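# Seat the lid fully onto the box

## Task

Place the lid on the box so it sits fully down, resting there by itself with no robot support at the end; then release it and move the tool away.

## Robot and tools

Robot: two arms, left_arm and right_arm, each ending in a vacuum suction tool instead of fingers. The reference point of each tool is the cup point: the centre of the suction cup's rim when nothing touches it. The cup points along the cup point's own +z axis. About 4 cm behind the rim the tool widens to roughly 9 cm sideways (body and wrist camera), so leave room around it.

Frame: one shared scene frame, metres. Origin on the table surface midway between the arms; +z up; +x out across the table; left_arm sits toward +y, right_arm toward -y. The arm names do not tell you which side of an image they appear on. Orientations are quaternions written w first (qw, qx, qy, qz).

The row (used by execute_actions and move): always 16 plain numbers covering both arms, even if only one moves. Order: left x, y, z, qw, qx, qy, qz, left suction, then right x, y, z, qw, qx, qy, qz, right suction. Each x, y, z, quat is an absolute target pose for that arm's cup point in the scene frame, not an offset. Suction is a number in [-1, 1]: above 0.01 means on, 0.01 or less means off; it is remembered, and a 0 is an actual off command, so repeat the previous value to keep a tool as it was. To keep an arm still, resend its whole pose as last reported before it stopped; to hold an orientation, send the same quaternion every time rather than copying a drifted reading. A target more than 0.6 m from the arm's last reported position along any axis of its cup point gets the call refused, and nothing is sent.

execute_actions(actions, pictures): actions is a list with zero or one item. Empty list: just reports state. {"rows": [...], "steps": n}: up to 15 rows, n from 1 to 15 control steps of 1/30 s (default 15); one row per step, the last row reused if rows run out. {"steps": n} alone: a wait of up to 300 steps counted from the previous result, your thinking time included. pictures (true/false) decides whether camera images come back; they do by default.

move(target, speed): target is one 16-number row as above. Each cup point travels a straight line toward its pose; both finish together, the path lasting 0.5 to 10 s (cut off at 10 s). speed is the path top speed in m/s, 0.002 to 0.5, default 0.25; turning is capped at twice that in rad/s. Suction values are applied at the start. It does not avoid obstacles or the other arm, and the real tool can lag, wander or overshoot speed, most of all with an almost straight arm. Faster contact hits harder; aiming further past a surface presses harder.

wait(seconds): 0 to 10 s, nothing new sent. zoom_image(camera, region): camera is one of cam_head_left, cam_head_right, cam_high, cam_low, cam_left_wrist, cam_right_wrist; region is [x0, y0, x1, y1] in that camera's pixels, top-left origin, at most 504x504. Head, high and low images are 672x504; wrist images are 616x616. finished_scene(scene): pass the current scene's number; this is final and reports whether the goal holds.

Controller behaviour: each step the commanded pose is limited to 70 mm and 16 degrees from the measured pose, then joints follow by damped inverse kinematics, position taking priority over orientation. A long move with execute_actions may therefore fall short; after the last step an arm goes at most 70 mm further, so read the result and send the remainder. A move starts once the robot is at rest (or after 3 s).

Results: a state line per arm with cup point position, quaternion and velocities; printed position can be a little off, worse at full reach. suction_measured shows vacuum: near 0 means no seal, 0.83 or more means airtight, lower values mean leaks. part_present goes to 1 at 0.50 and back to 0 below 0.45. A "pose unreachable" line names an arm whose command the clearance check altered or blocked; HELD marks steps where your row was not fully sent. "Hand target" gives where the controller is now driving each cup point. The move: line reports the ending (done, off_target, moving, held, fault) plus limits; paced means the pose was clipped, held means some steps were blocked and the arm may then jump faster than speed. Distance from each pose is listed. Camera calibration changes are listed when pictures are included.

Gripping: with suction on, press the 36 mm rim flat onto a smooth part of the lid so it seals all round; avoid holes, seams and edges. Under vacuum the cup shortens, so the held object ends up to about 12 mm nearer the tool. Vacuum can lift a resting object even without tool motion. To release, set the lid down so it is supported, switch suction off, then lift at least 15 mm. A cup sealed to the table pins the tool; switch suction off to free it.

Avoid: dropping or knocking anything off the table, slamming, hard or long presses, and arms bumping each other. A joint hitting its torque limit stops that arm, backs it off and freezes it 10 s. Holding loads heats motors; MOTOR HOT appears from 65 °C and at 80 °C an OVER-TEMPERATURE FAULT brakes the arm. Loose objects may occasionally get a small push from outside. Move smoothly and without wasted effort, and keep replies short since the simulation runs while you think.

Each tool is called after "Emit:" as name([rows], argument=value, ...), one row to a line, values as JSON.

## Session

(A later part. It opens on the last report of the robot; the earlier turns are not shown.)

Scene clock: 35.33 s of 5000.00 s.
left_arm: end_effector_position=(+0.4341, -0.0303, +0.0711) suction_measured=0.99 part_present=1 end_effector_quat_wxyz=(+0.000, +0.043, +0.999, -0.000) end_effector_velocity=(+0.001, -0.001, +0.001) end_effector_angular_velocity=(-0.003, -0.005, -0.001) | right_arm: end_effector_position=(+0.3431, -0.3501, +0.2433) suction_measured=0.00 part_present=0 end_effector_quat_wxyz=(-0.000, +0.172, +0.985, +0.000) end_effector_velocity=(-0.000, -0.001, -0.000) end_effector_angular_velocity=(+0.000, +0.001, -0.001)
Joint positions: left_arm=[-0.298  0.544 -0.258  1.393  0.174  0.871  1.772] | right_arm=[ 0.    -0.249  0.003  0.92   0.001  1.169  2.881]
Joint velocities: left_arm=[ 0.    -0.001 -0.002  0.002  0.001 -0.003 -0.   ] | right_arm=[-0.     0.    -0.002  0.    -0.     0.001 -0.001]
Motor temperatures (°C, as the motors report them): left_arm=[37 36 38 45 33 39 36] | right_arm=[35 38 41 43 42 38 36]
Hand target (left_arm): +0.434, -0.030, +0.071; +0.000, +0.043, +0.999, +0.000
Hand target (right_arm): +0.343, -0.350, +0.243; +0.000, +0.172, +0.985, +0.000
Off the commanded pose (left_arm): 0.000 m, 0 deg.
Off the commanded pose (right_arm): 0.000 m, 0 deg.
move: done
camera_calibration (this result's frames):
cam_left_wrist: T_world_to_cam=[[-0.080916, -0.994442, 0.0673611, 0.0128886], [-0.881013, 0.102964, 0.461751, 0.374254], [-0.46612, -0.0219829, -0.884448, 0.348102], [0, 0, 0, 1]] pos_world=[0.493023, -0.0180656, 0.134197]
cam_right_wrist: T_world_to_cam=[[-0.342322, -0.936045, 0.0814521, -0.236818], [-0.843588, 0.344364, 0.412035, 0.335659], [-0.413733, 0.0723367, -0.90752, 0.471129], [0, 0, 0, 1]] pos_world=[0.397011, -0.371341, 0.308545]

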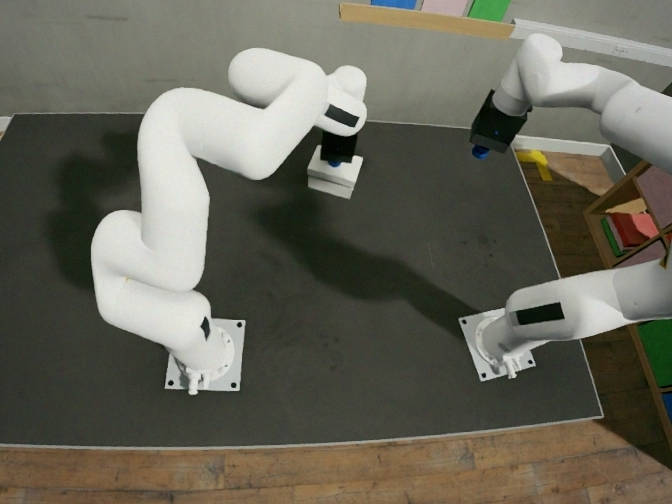

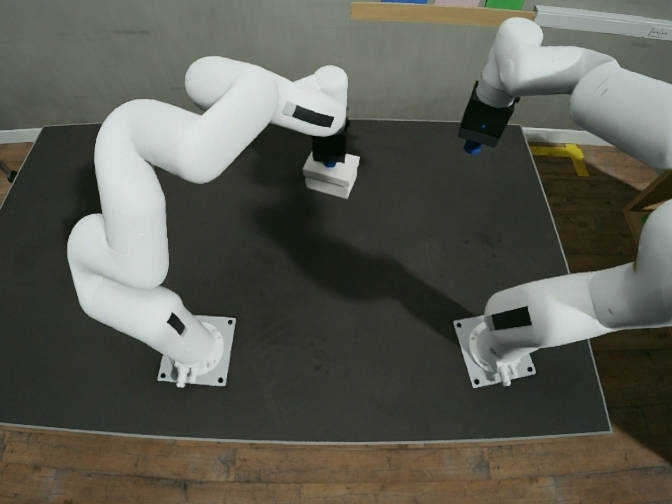

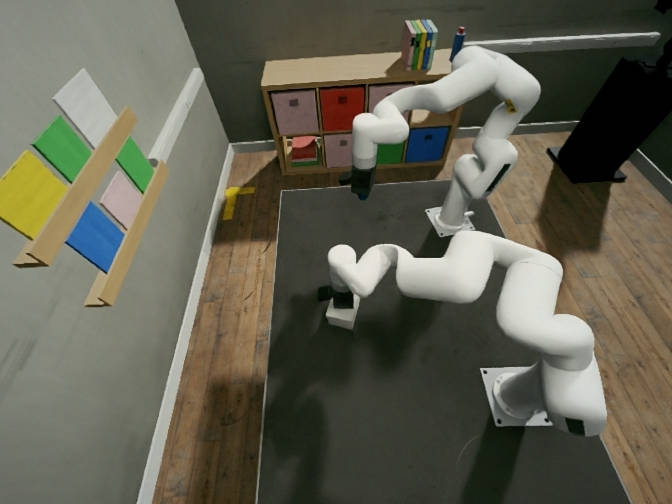

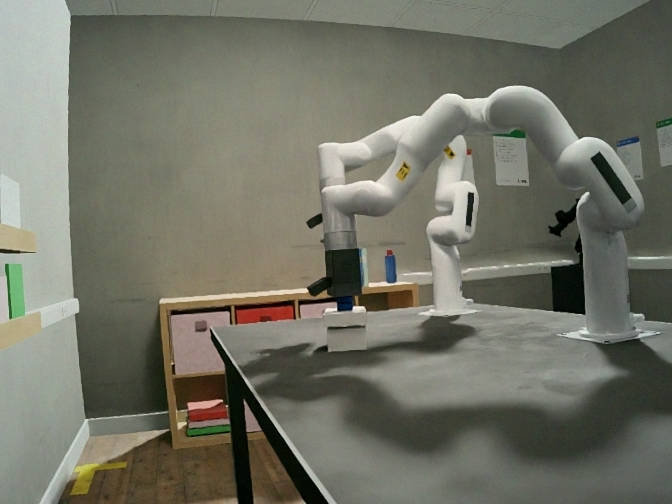

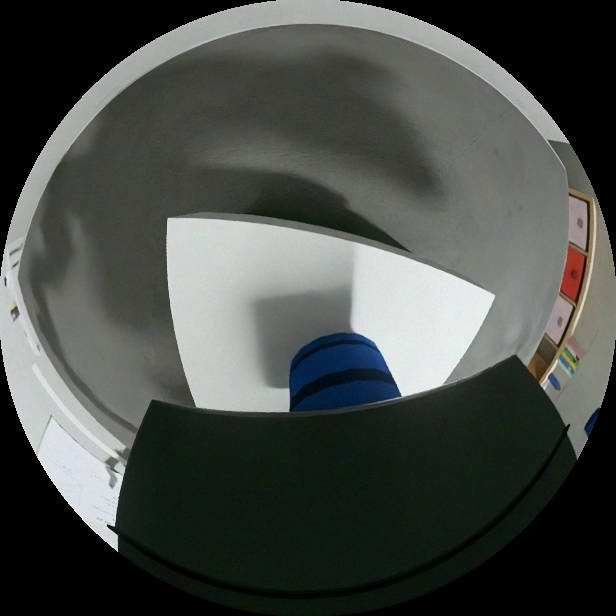

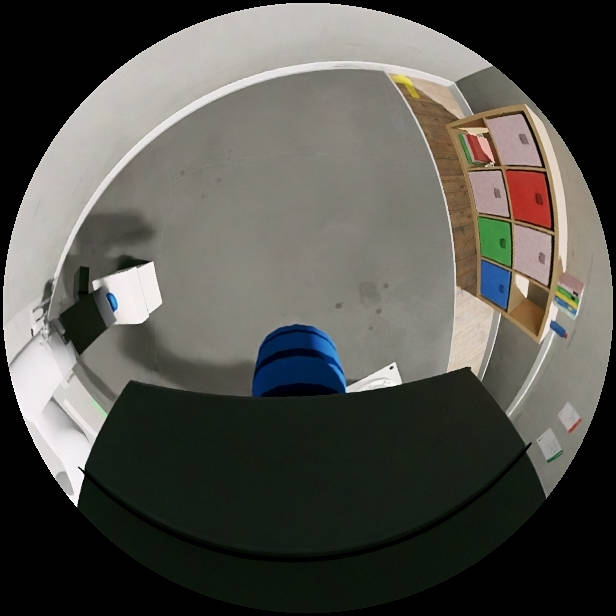

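Emit:
move(target=[0.4316,-0.0299,0.069,0,0.0428,0.9991,0,1, 0.3431,-0.3501,0.2433,0,0.172,0.985,0,0], speed=0.02)

Emit:
zoom_image(camera="cam_low", region=[300, 285, 400, 365])

Emit:
zoom_image(camera="cam_head_right", region=[285, 130, 375, 210])

Emit:
zoom_image(camera="cam_head_left", region=[288, 130, 378, 210])

Scene clock: 39.40 s of 5000.00 s.
left_arm: end_effector_position=(+0.4316, -0.0299, +0.0690) suction_measured=0.99 part_present=1 end_effector_quat_wxyz=(-0.000, +0.043, +0.999, +0.000) end_effector_velocity=(-0.000, -0.001, +0.000) end_effector_angular_velocity=(-0.001, -0.000, +0.000) | right_arm: end_effector_position=(+0.3431, -0.3501, +0.2433) suction_measured=0.00 part_present=0 end_effector_quat_wxyz=(+0.000, +0.172, +0.985, -0.000) end_effector_velocity=(-0.000, -0.000, +0.000) end_effector_angular_velocity=(-0.001, +0.000, +0.001)
Joint positions: left_arm=[-0.299  0.541 -0.258  1.38   0.174  0.862  1.769] | right_arm=[ 0.    -0.249  0.003  0.92   0.001  1.169  2.881]
Joint velocities: left_arm=[-0.    -0.001 -0.    -0.002 -0.001 -0.002 -0.   ] | right_arm=[-0.    -0.     0.     0.    -0.001  0.001 -0.   ]
Motor temperatures (°C, as the motors report them): left_arm=[37 36 39 45 33 39 36] | right_arm=[35 38 41 44 42 38 36]
Hand target (left_arm): +0.432, -0.030, +0.069; +0.000, +0.043, +0.999, +0.000
Hand target (right_arm): +0.343, -0.350, +0.243; +0.000, +0.172, +0.985, -0.000
Off the commanded pose (left_arm): 0.000 m, 0 deg.
Off the commanded pose (right_arm): 0.000 m, 0 deg.
After step 90, 0.37 s passed at rest.
move: done
camera_calibration (this result's frames):
cam_left_wrist: T_world_to_cam=[[-0.0809893, -0.994441, 0.0672964, 0.0132628], [-0.880907, 0.103004, 0.461945, 0.372914], [-0.466308, -0.0218693, -0.884352, 0.345138], [0, 0, 0, 1]] pos_world=[0.490518, -0.0176747, 0.132066]
cam_right_wrist: T_world_to_cam=[[-0.342322, -0.936045, 0.0814523, -0.236818], [-0.843588, 0.344364, 0.412035, 0.335659], [-0.413732, 0.0723365, -0.90752, 0.471128], [0, 0, 0, 1]] pos_world=[0.397011, -0.371341, 0.308545]

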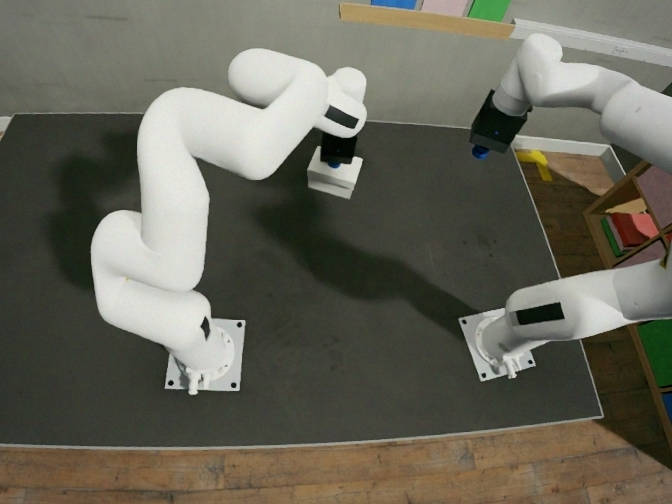

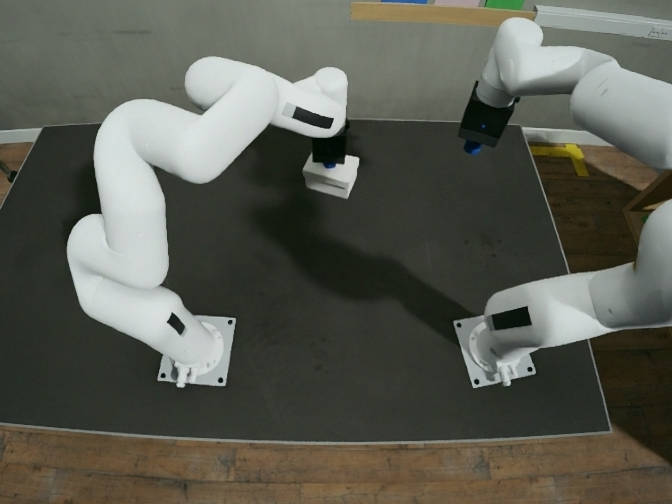

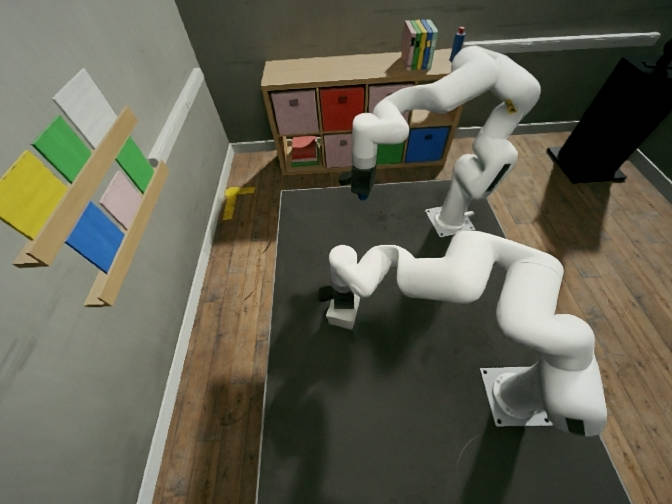

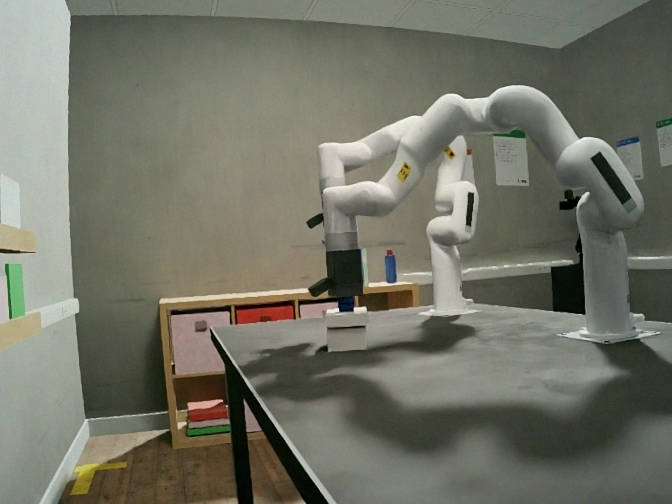

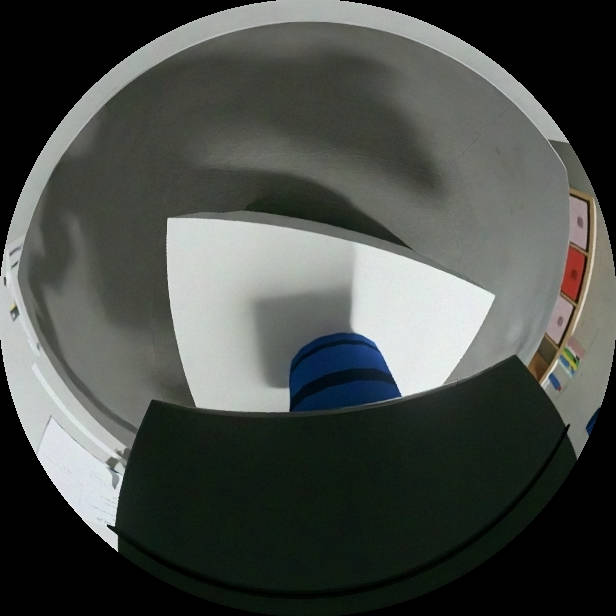

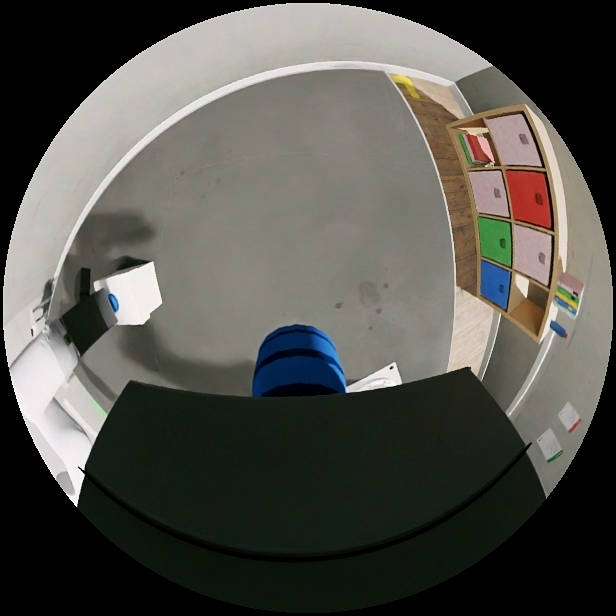

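Region (300, 285, 400, 365) of cam_low's 672x504 image, scaled by 5.040, with more detail than that image has; it fills the top 403 rows of this view, and the rest is white.

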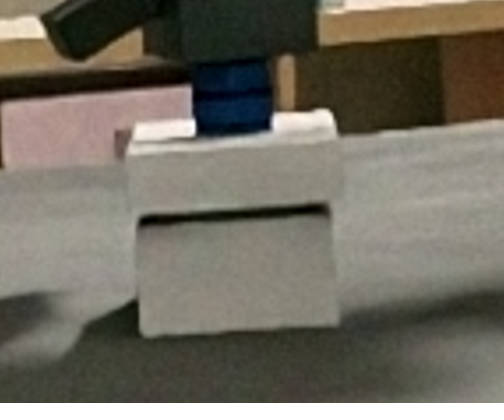

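Region (285, 130, 375, 210) of cam_head_right's 672x504 image, scaled by 5.600, with more detail than that image has.

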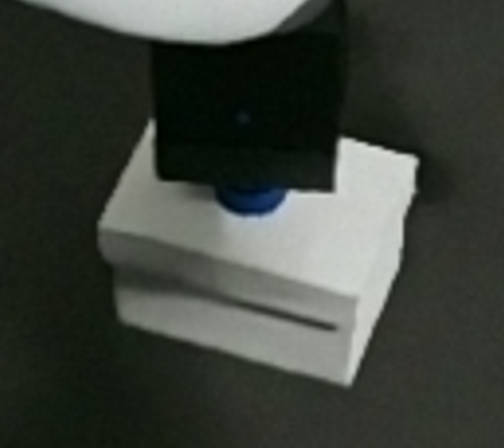

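Region (288, 130, 378, 210) of cam_head_left's 672x504 image, scaled by 5.600, with more detail than that image has.

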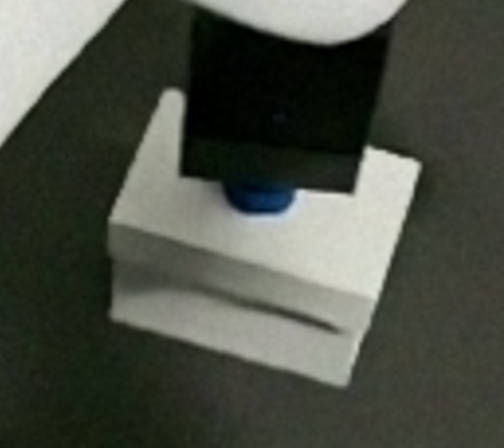

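Emit:
move(target=[0.4307,-0.0301,0.068,0,0.0497,0.9988,0,1, 0.3431,-0.3501,0.2433,0,0.172,0.985,0,0], speed=0.02)

Emit:
move(target=[0.4307,-0.0301,0.059,0,0.0497,0.9988,0,1, 0.3431,-0.3501,0.2433,0,0.172,0.985,0,0], speed=0.01)

Emit:
zoom_image(camera="cam_low", region=[300, 285, 400, 365])

Emit:
zoom_image(camera="cam_head_right", region=[285, 130, 375, 210])

Scene clock: 45.07 s of 5000.00 s.
left_arm: end_effector_position=(+0.4307, -0.0301, +0.0680) suction_measured=0.99 part_present=1 end_effector_quat_wxyz=(-0.000, +0.050, +0.999, +0.000) end_effector_velocity=(+0.000, +0.000, +0.000) end_effector_angular_velocity=(-0.001, -0.000, -0.001) | right_arm: end_effector_position=(+0.3431, -0.3501, +0.2433) suction_measured=0.00 part_present=0 end_effector_quat_wxyz=(-0.000, +0.172, +0.985, -0.000) end_effector_velocity=(-0.000, +0.000, -0.000) end_effector_angular_velocity=(+0.000, +0.002, +0.001)
Joint positions: left_arm=[-0.297  0.541 -0.261  1.376  0.176  0.859  1.78 ] | right_arm=[ 0.    -0.249  0.003  0.92   0.001  1.169  2.881]
Joint velocities: left_arm=[ 0.001 -0.     0.    -0.    -0.001 -0.001  0.002] | right_arm=[ 0.     0.001  0.     0.     0.001  0.001 -0.001]
Motor temperatures (°C, as the motors report them): left_arm=[37 36 39 45 33 39 36] | right_arm=[35 38 41 44 42 38 36]
Hand target (left_arm): +0.431, -0.030, +0.068; -0.000, +0.050, +0.999, -0.000
Hand target (right_arm): +0.343, -0.350, +0.243; -0.000, +0.172, +0.985, +0.000
Off the commanded pose (left_arm): 0.000 m, 0 deg.
Off the commanded pose (right_arm): 0.000 m, 0 deg.
After step 90, 1.97 s passed at rest.
move: done
camera_calibration (this result's frames):
cam_left_wrist: T_world_to_cam=[[-0.0945206, -0.993245, 0.0673102, 0.0189299], [-0.879428, 0.114994, 0.461933, 0.372319], [-0.466553, -0.0155323, -0.884357, 0.344109], [0, 0, 0, 1]] pos_world=[0.489762, -0.0186676, 0.131055]
cam_right_wrist: T_world_to_cam=[[-0.342322, -0.936045, 0.0814525, -0.236818], [-0.843588, 0.344364, 0.412035, 0.335659], [-0.413733, 0.0723364, -0.90752, 0.471128], [0, 0, 0, 1]] pos_world=[0.397011, -0.371341, 0.308545]

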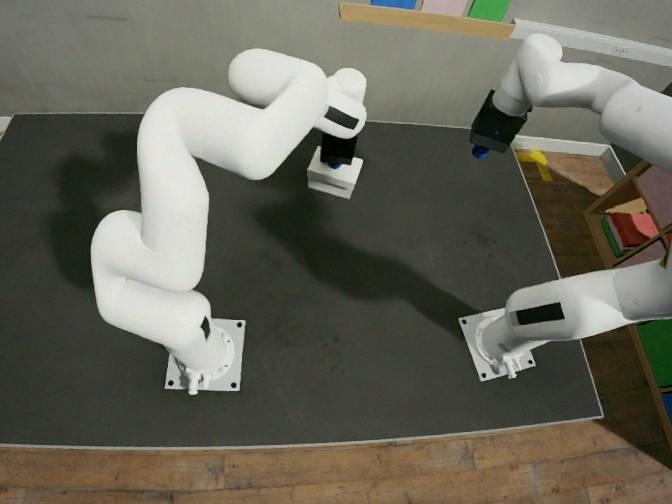

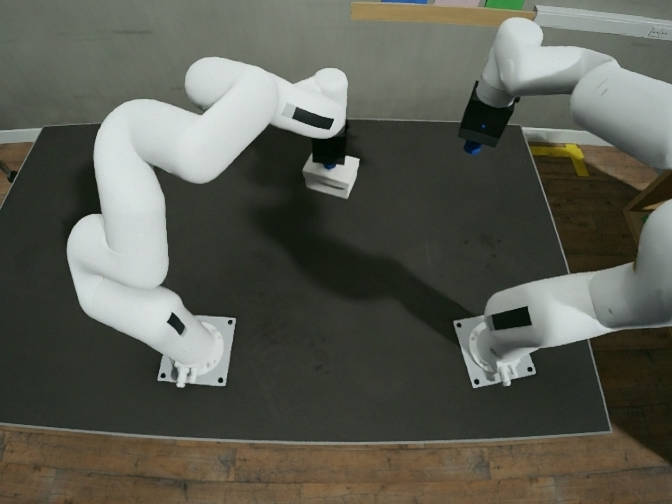

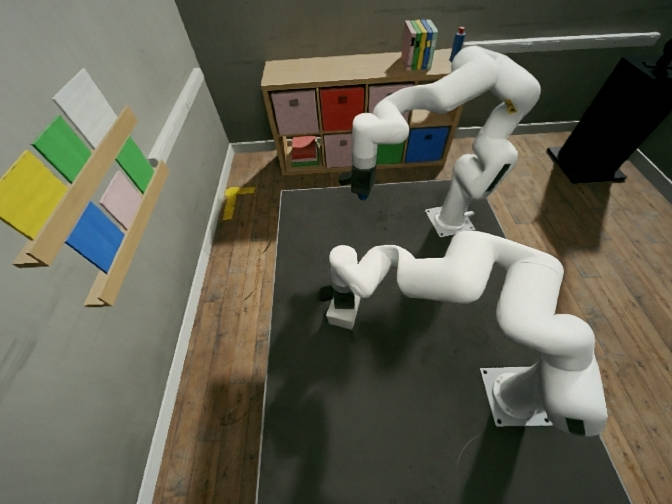

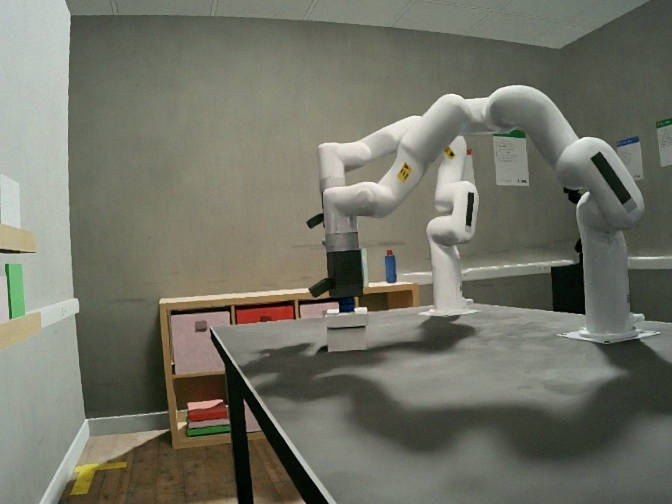

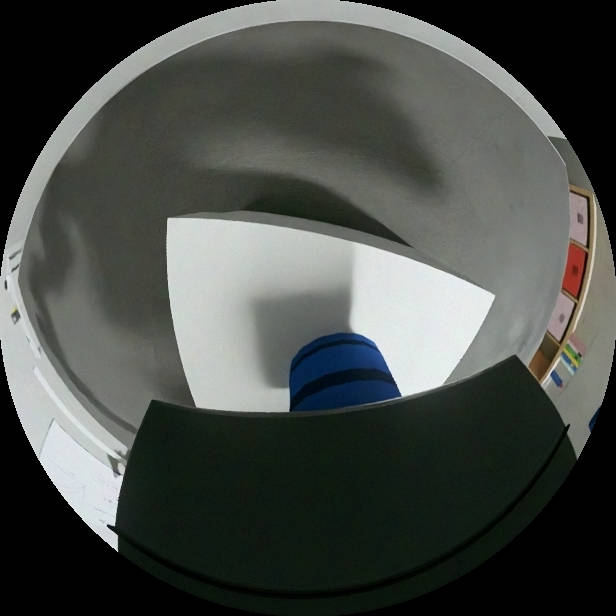

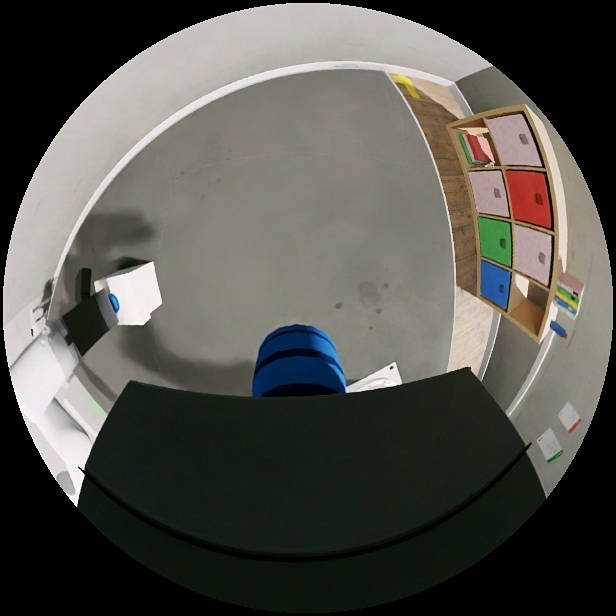

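Scene clock: 46.23 s of 5000.00 s.
left_arm: end_effector_position=(+0.4301, -0.0300, +0.0583) suction_measured=0.99 part_present=1 end_effector_quat_wxyz=(-0.001, +0.050, +0.999, +0.000) end_effector_velocity=(+0.006, -0.003, +0.008) end_effector_angular_velocity=(-0.009, -0.017, +0.001) | right_arm: end_effector_position=(+0.3431, -0.3501, +0.2433) suction_measured=0.00 part_present=0 end_effector_quat_wxyz=(-0.000, +0.172, +0.985, -0.000) end_effector_velocity=(-0.000, -0.000, +0.000) end_effector_angular_velocity=(+0.000, +0.000, +0.000)
Joint positions: left_arm=[-0.299  0.556 -0.257  1.371  0.181  0.839  1.777] | right_arm=[ 0.    -0.249  0.003  0.92   0.001  1.169  2.881]
Joint velocities: left_arm=[ 0.    -0.007 -0.     0.01   0.001 -0.003 -0.   ] | right_arm=[-0.    -0.    -0.    -0.     0.     0.001 -0.001]
Motor temperatures (°C, as the motors report them): left_arm=[37 36 39 45 33 39 36] | right_arm=[35 38 41 44 42 38 36]
Hand target (left_arm): +0.431, -0.030, +0.059; +0.000, +0.050, +0.999, +0.000
Hand target (right_arm): +0.343, -0.350, +0.243; +0.000, +0.172, +0.985, +0.000
Off the commanded pose (left_arm): 0.001 m, 0 deg.
Off the commanded pose (right_arm): 0.000 m, 0 deg.
move: done
camera_calibration (this result's frames):
cam_left_wrist: T_world_to_cam=[[-0.0948532, -0.993253, 0.0667139, 0.0198362], [-0.878693, 0.115033, 0.463321, 0.375879], [-0.46787, -0.0146735, -0.883676, 0.33585], [0, 0, 0, 1]] pos_world=[0.489297, -0.0186079, 0.121306]
cam_right_wrist: T_world_to_cam=[[-0.342322, -0.936045, 0.0814521, -0.236818], [-0.843588, 0.344364, 0.412035, 0.335659], [-0.413732, 0.0723367, -0.90752, 0.471129], [0, 0, 0, 1]] pos_world=[0.397011, -0.371341, 0.308545]

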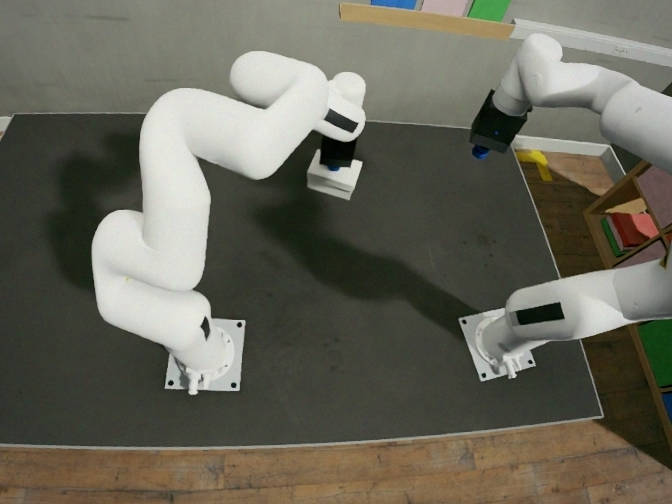

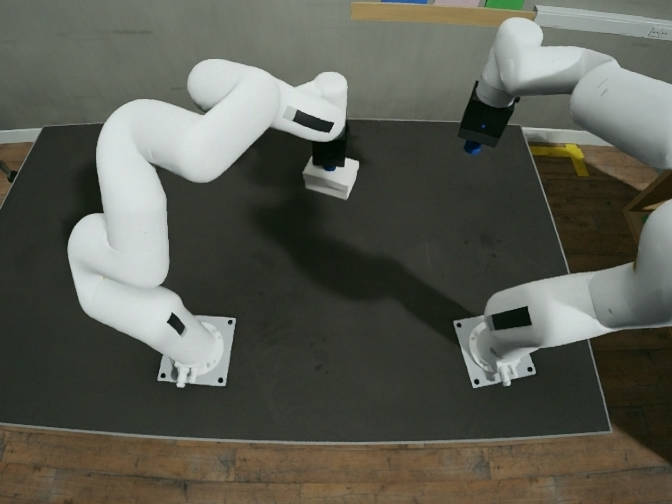

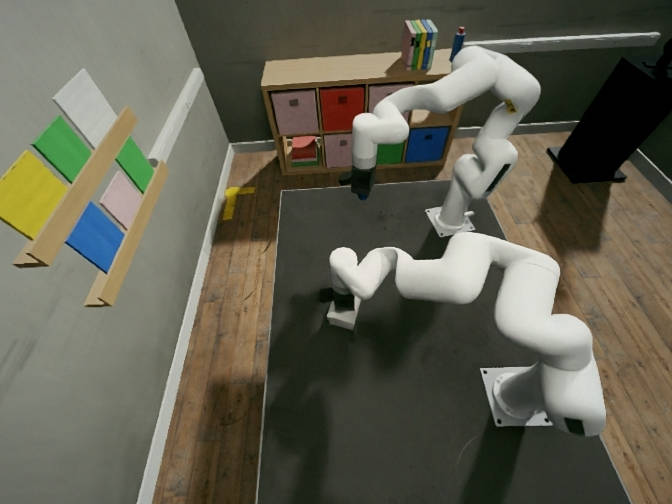

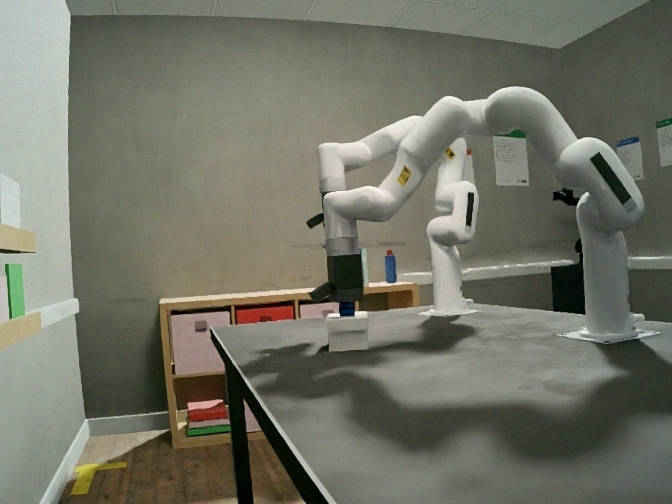

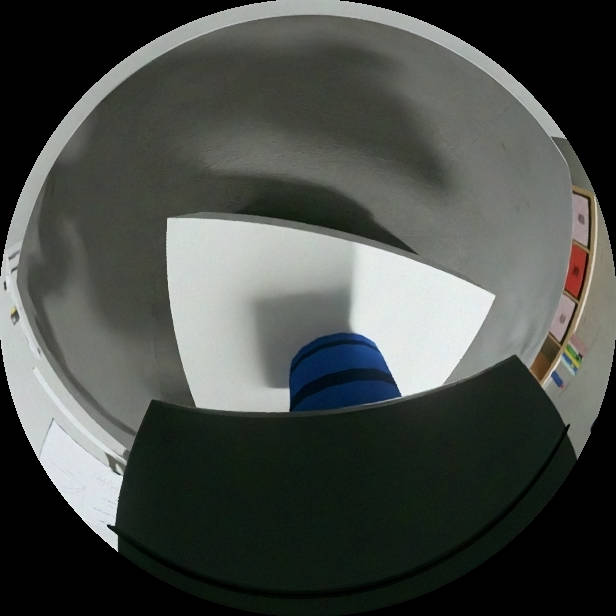

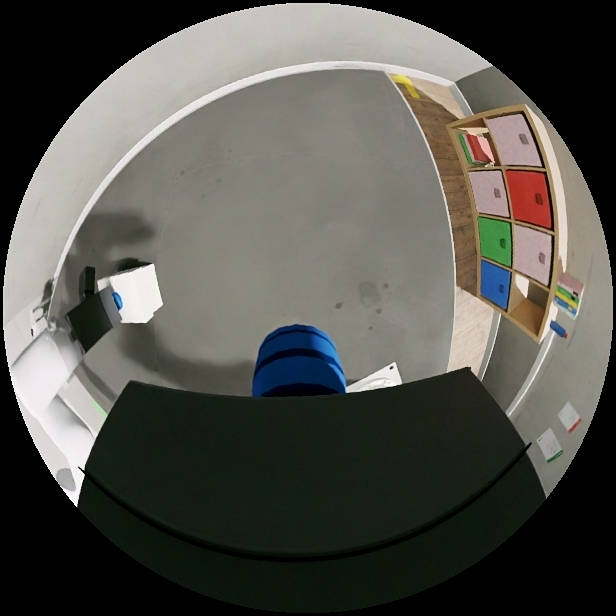

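Region (300, 285, 400, 365) of cam_low's 672x504 image, scaled by 5.040, with more detail than that image has; it fills the top 403 rows of this view, and the rest is white.

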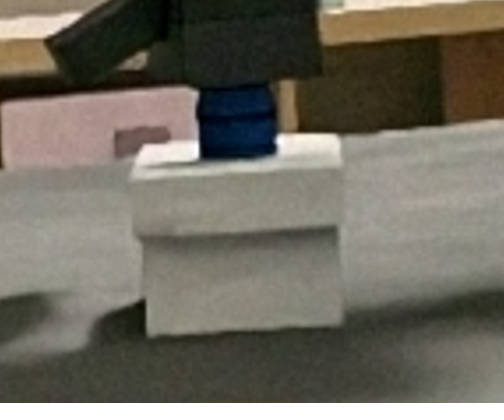

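Region (285, 130, 375, 210) of cam_head_right's 672x504 image, scaled by 5.600, with more detail than that image has.

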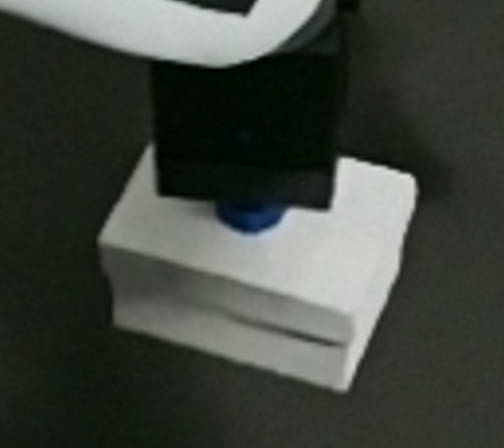

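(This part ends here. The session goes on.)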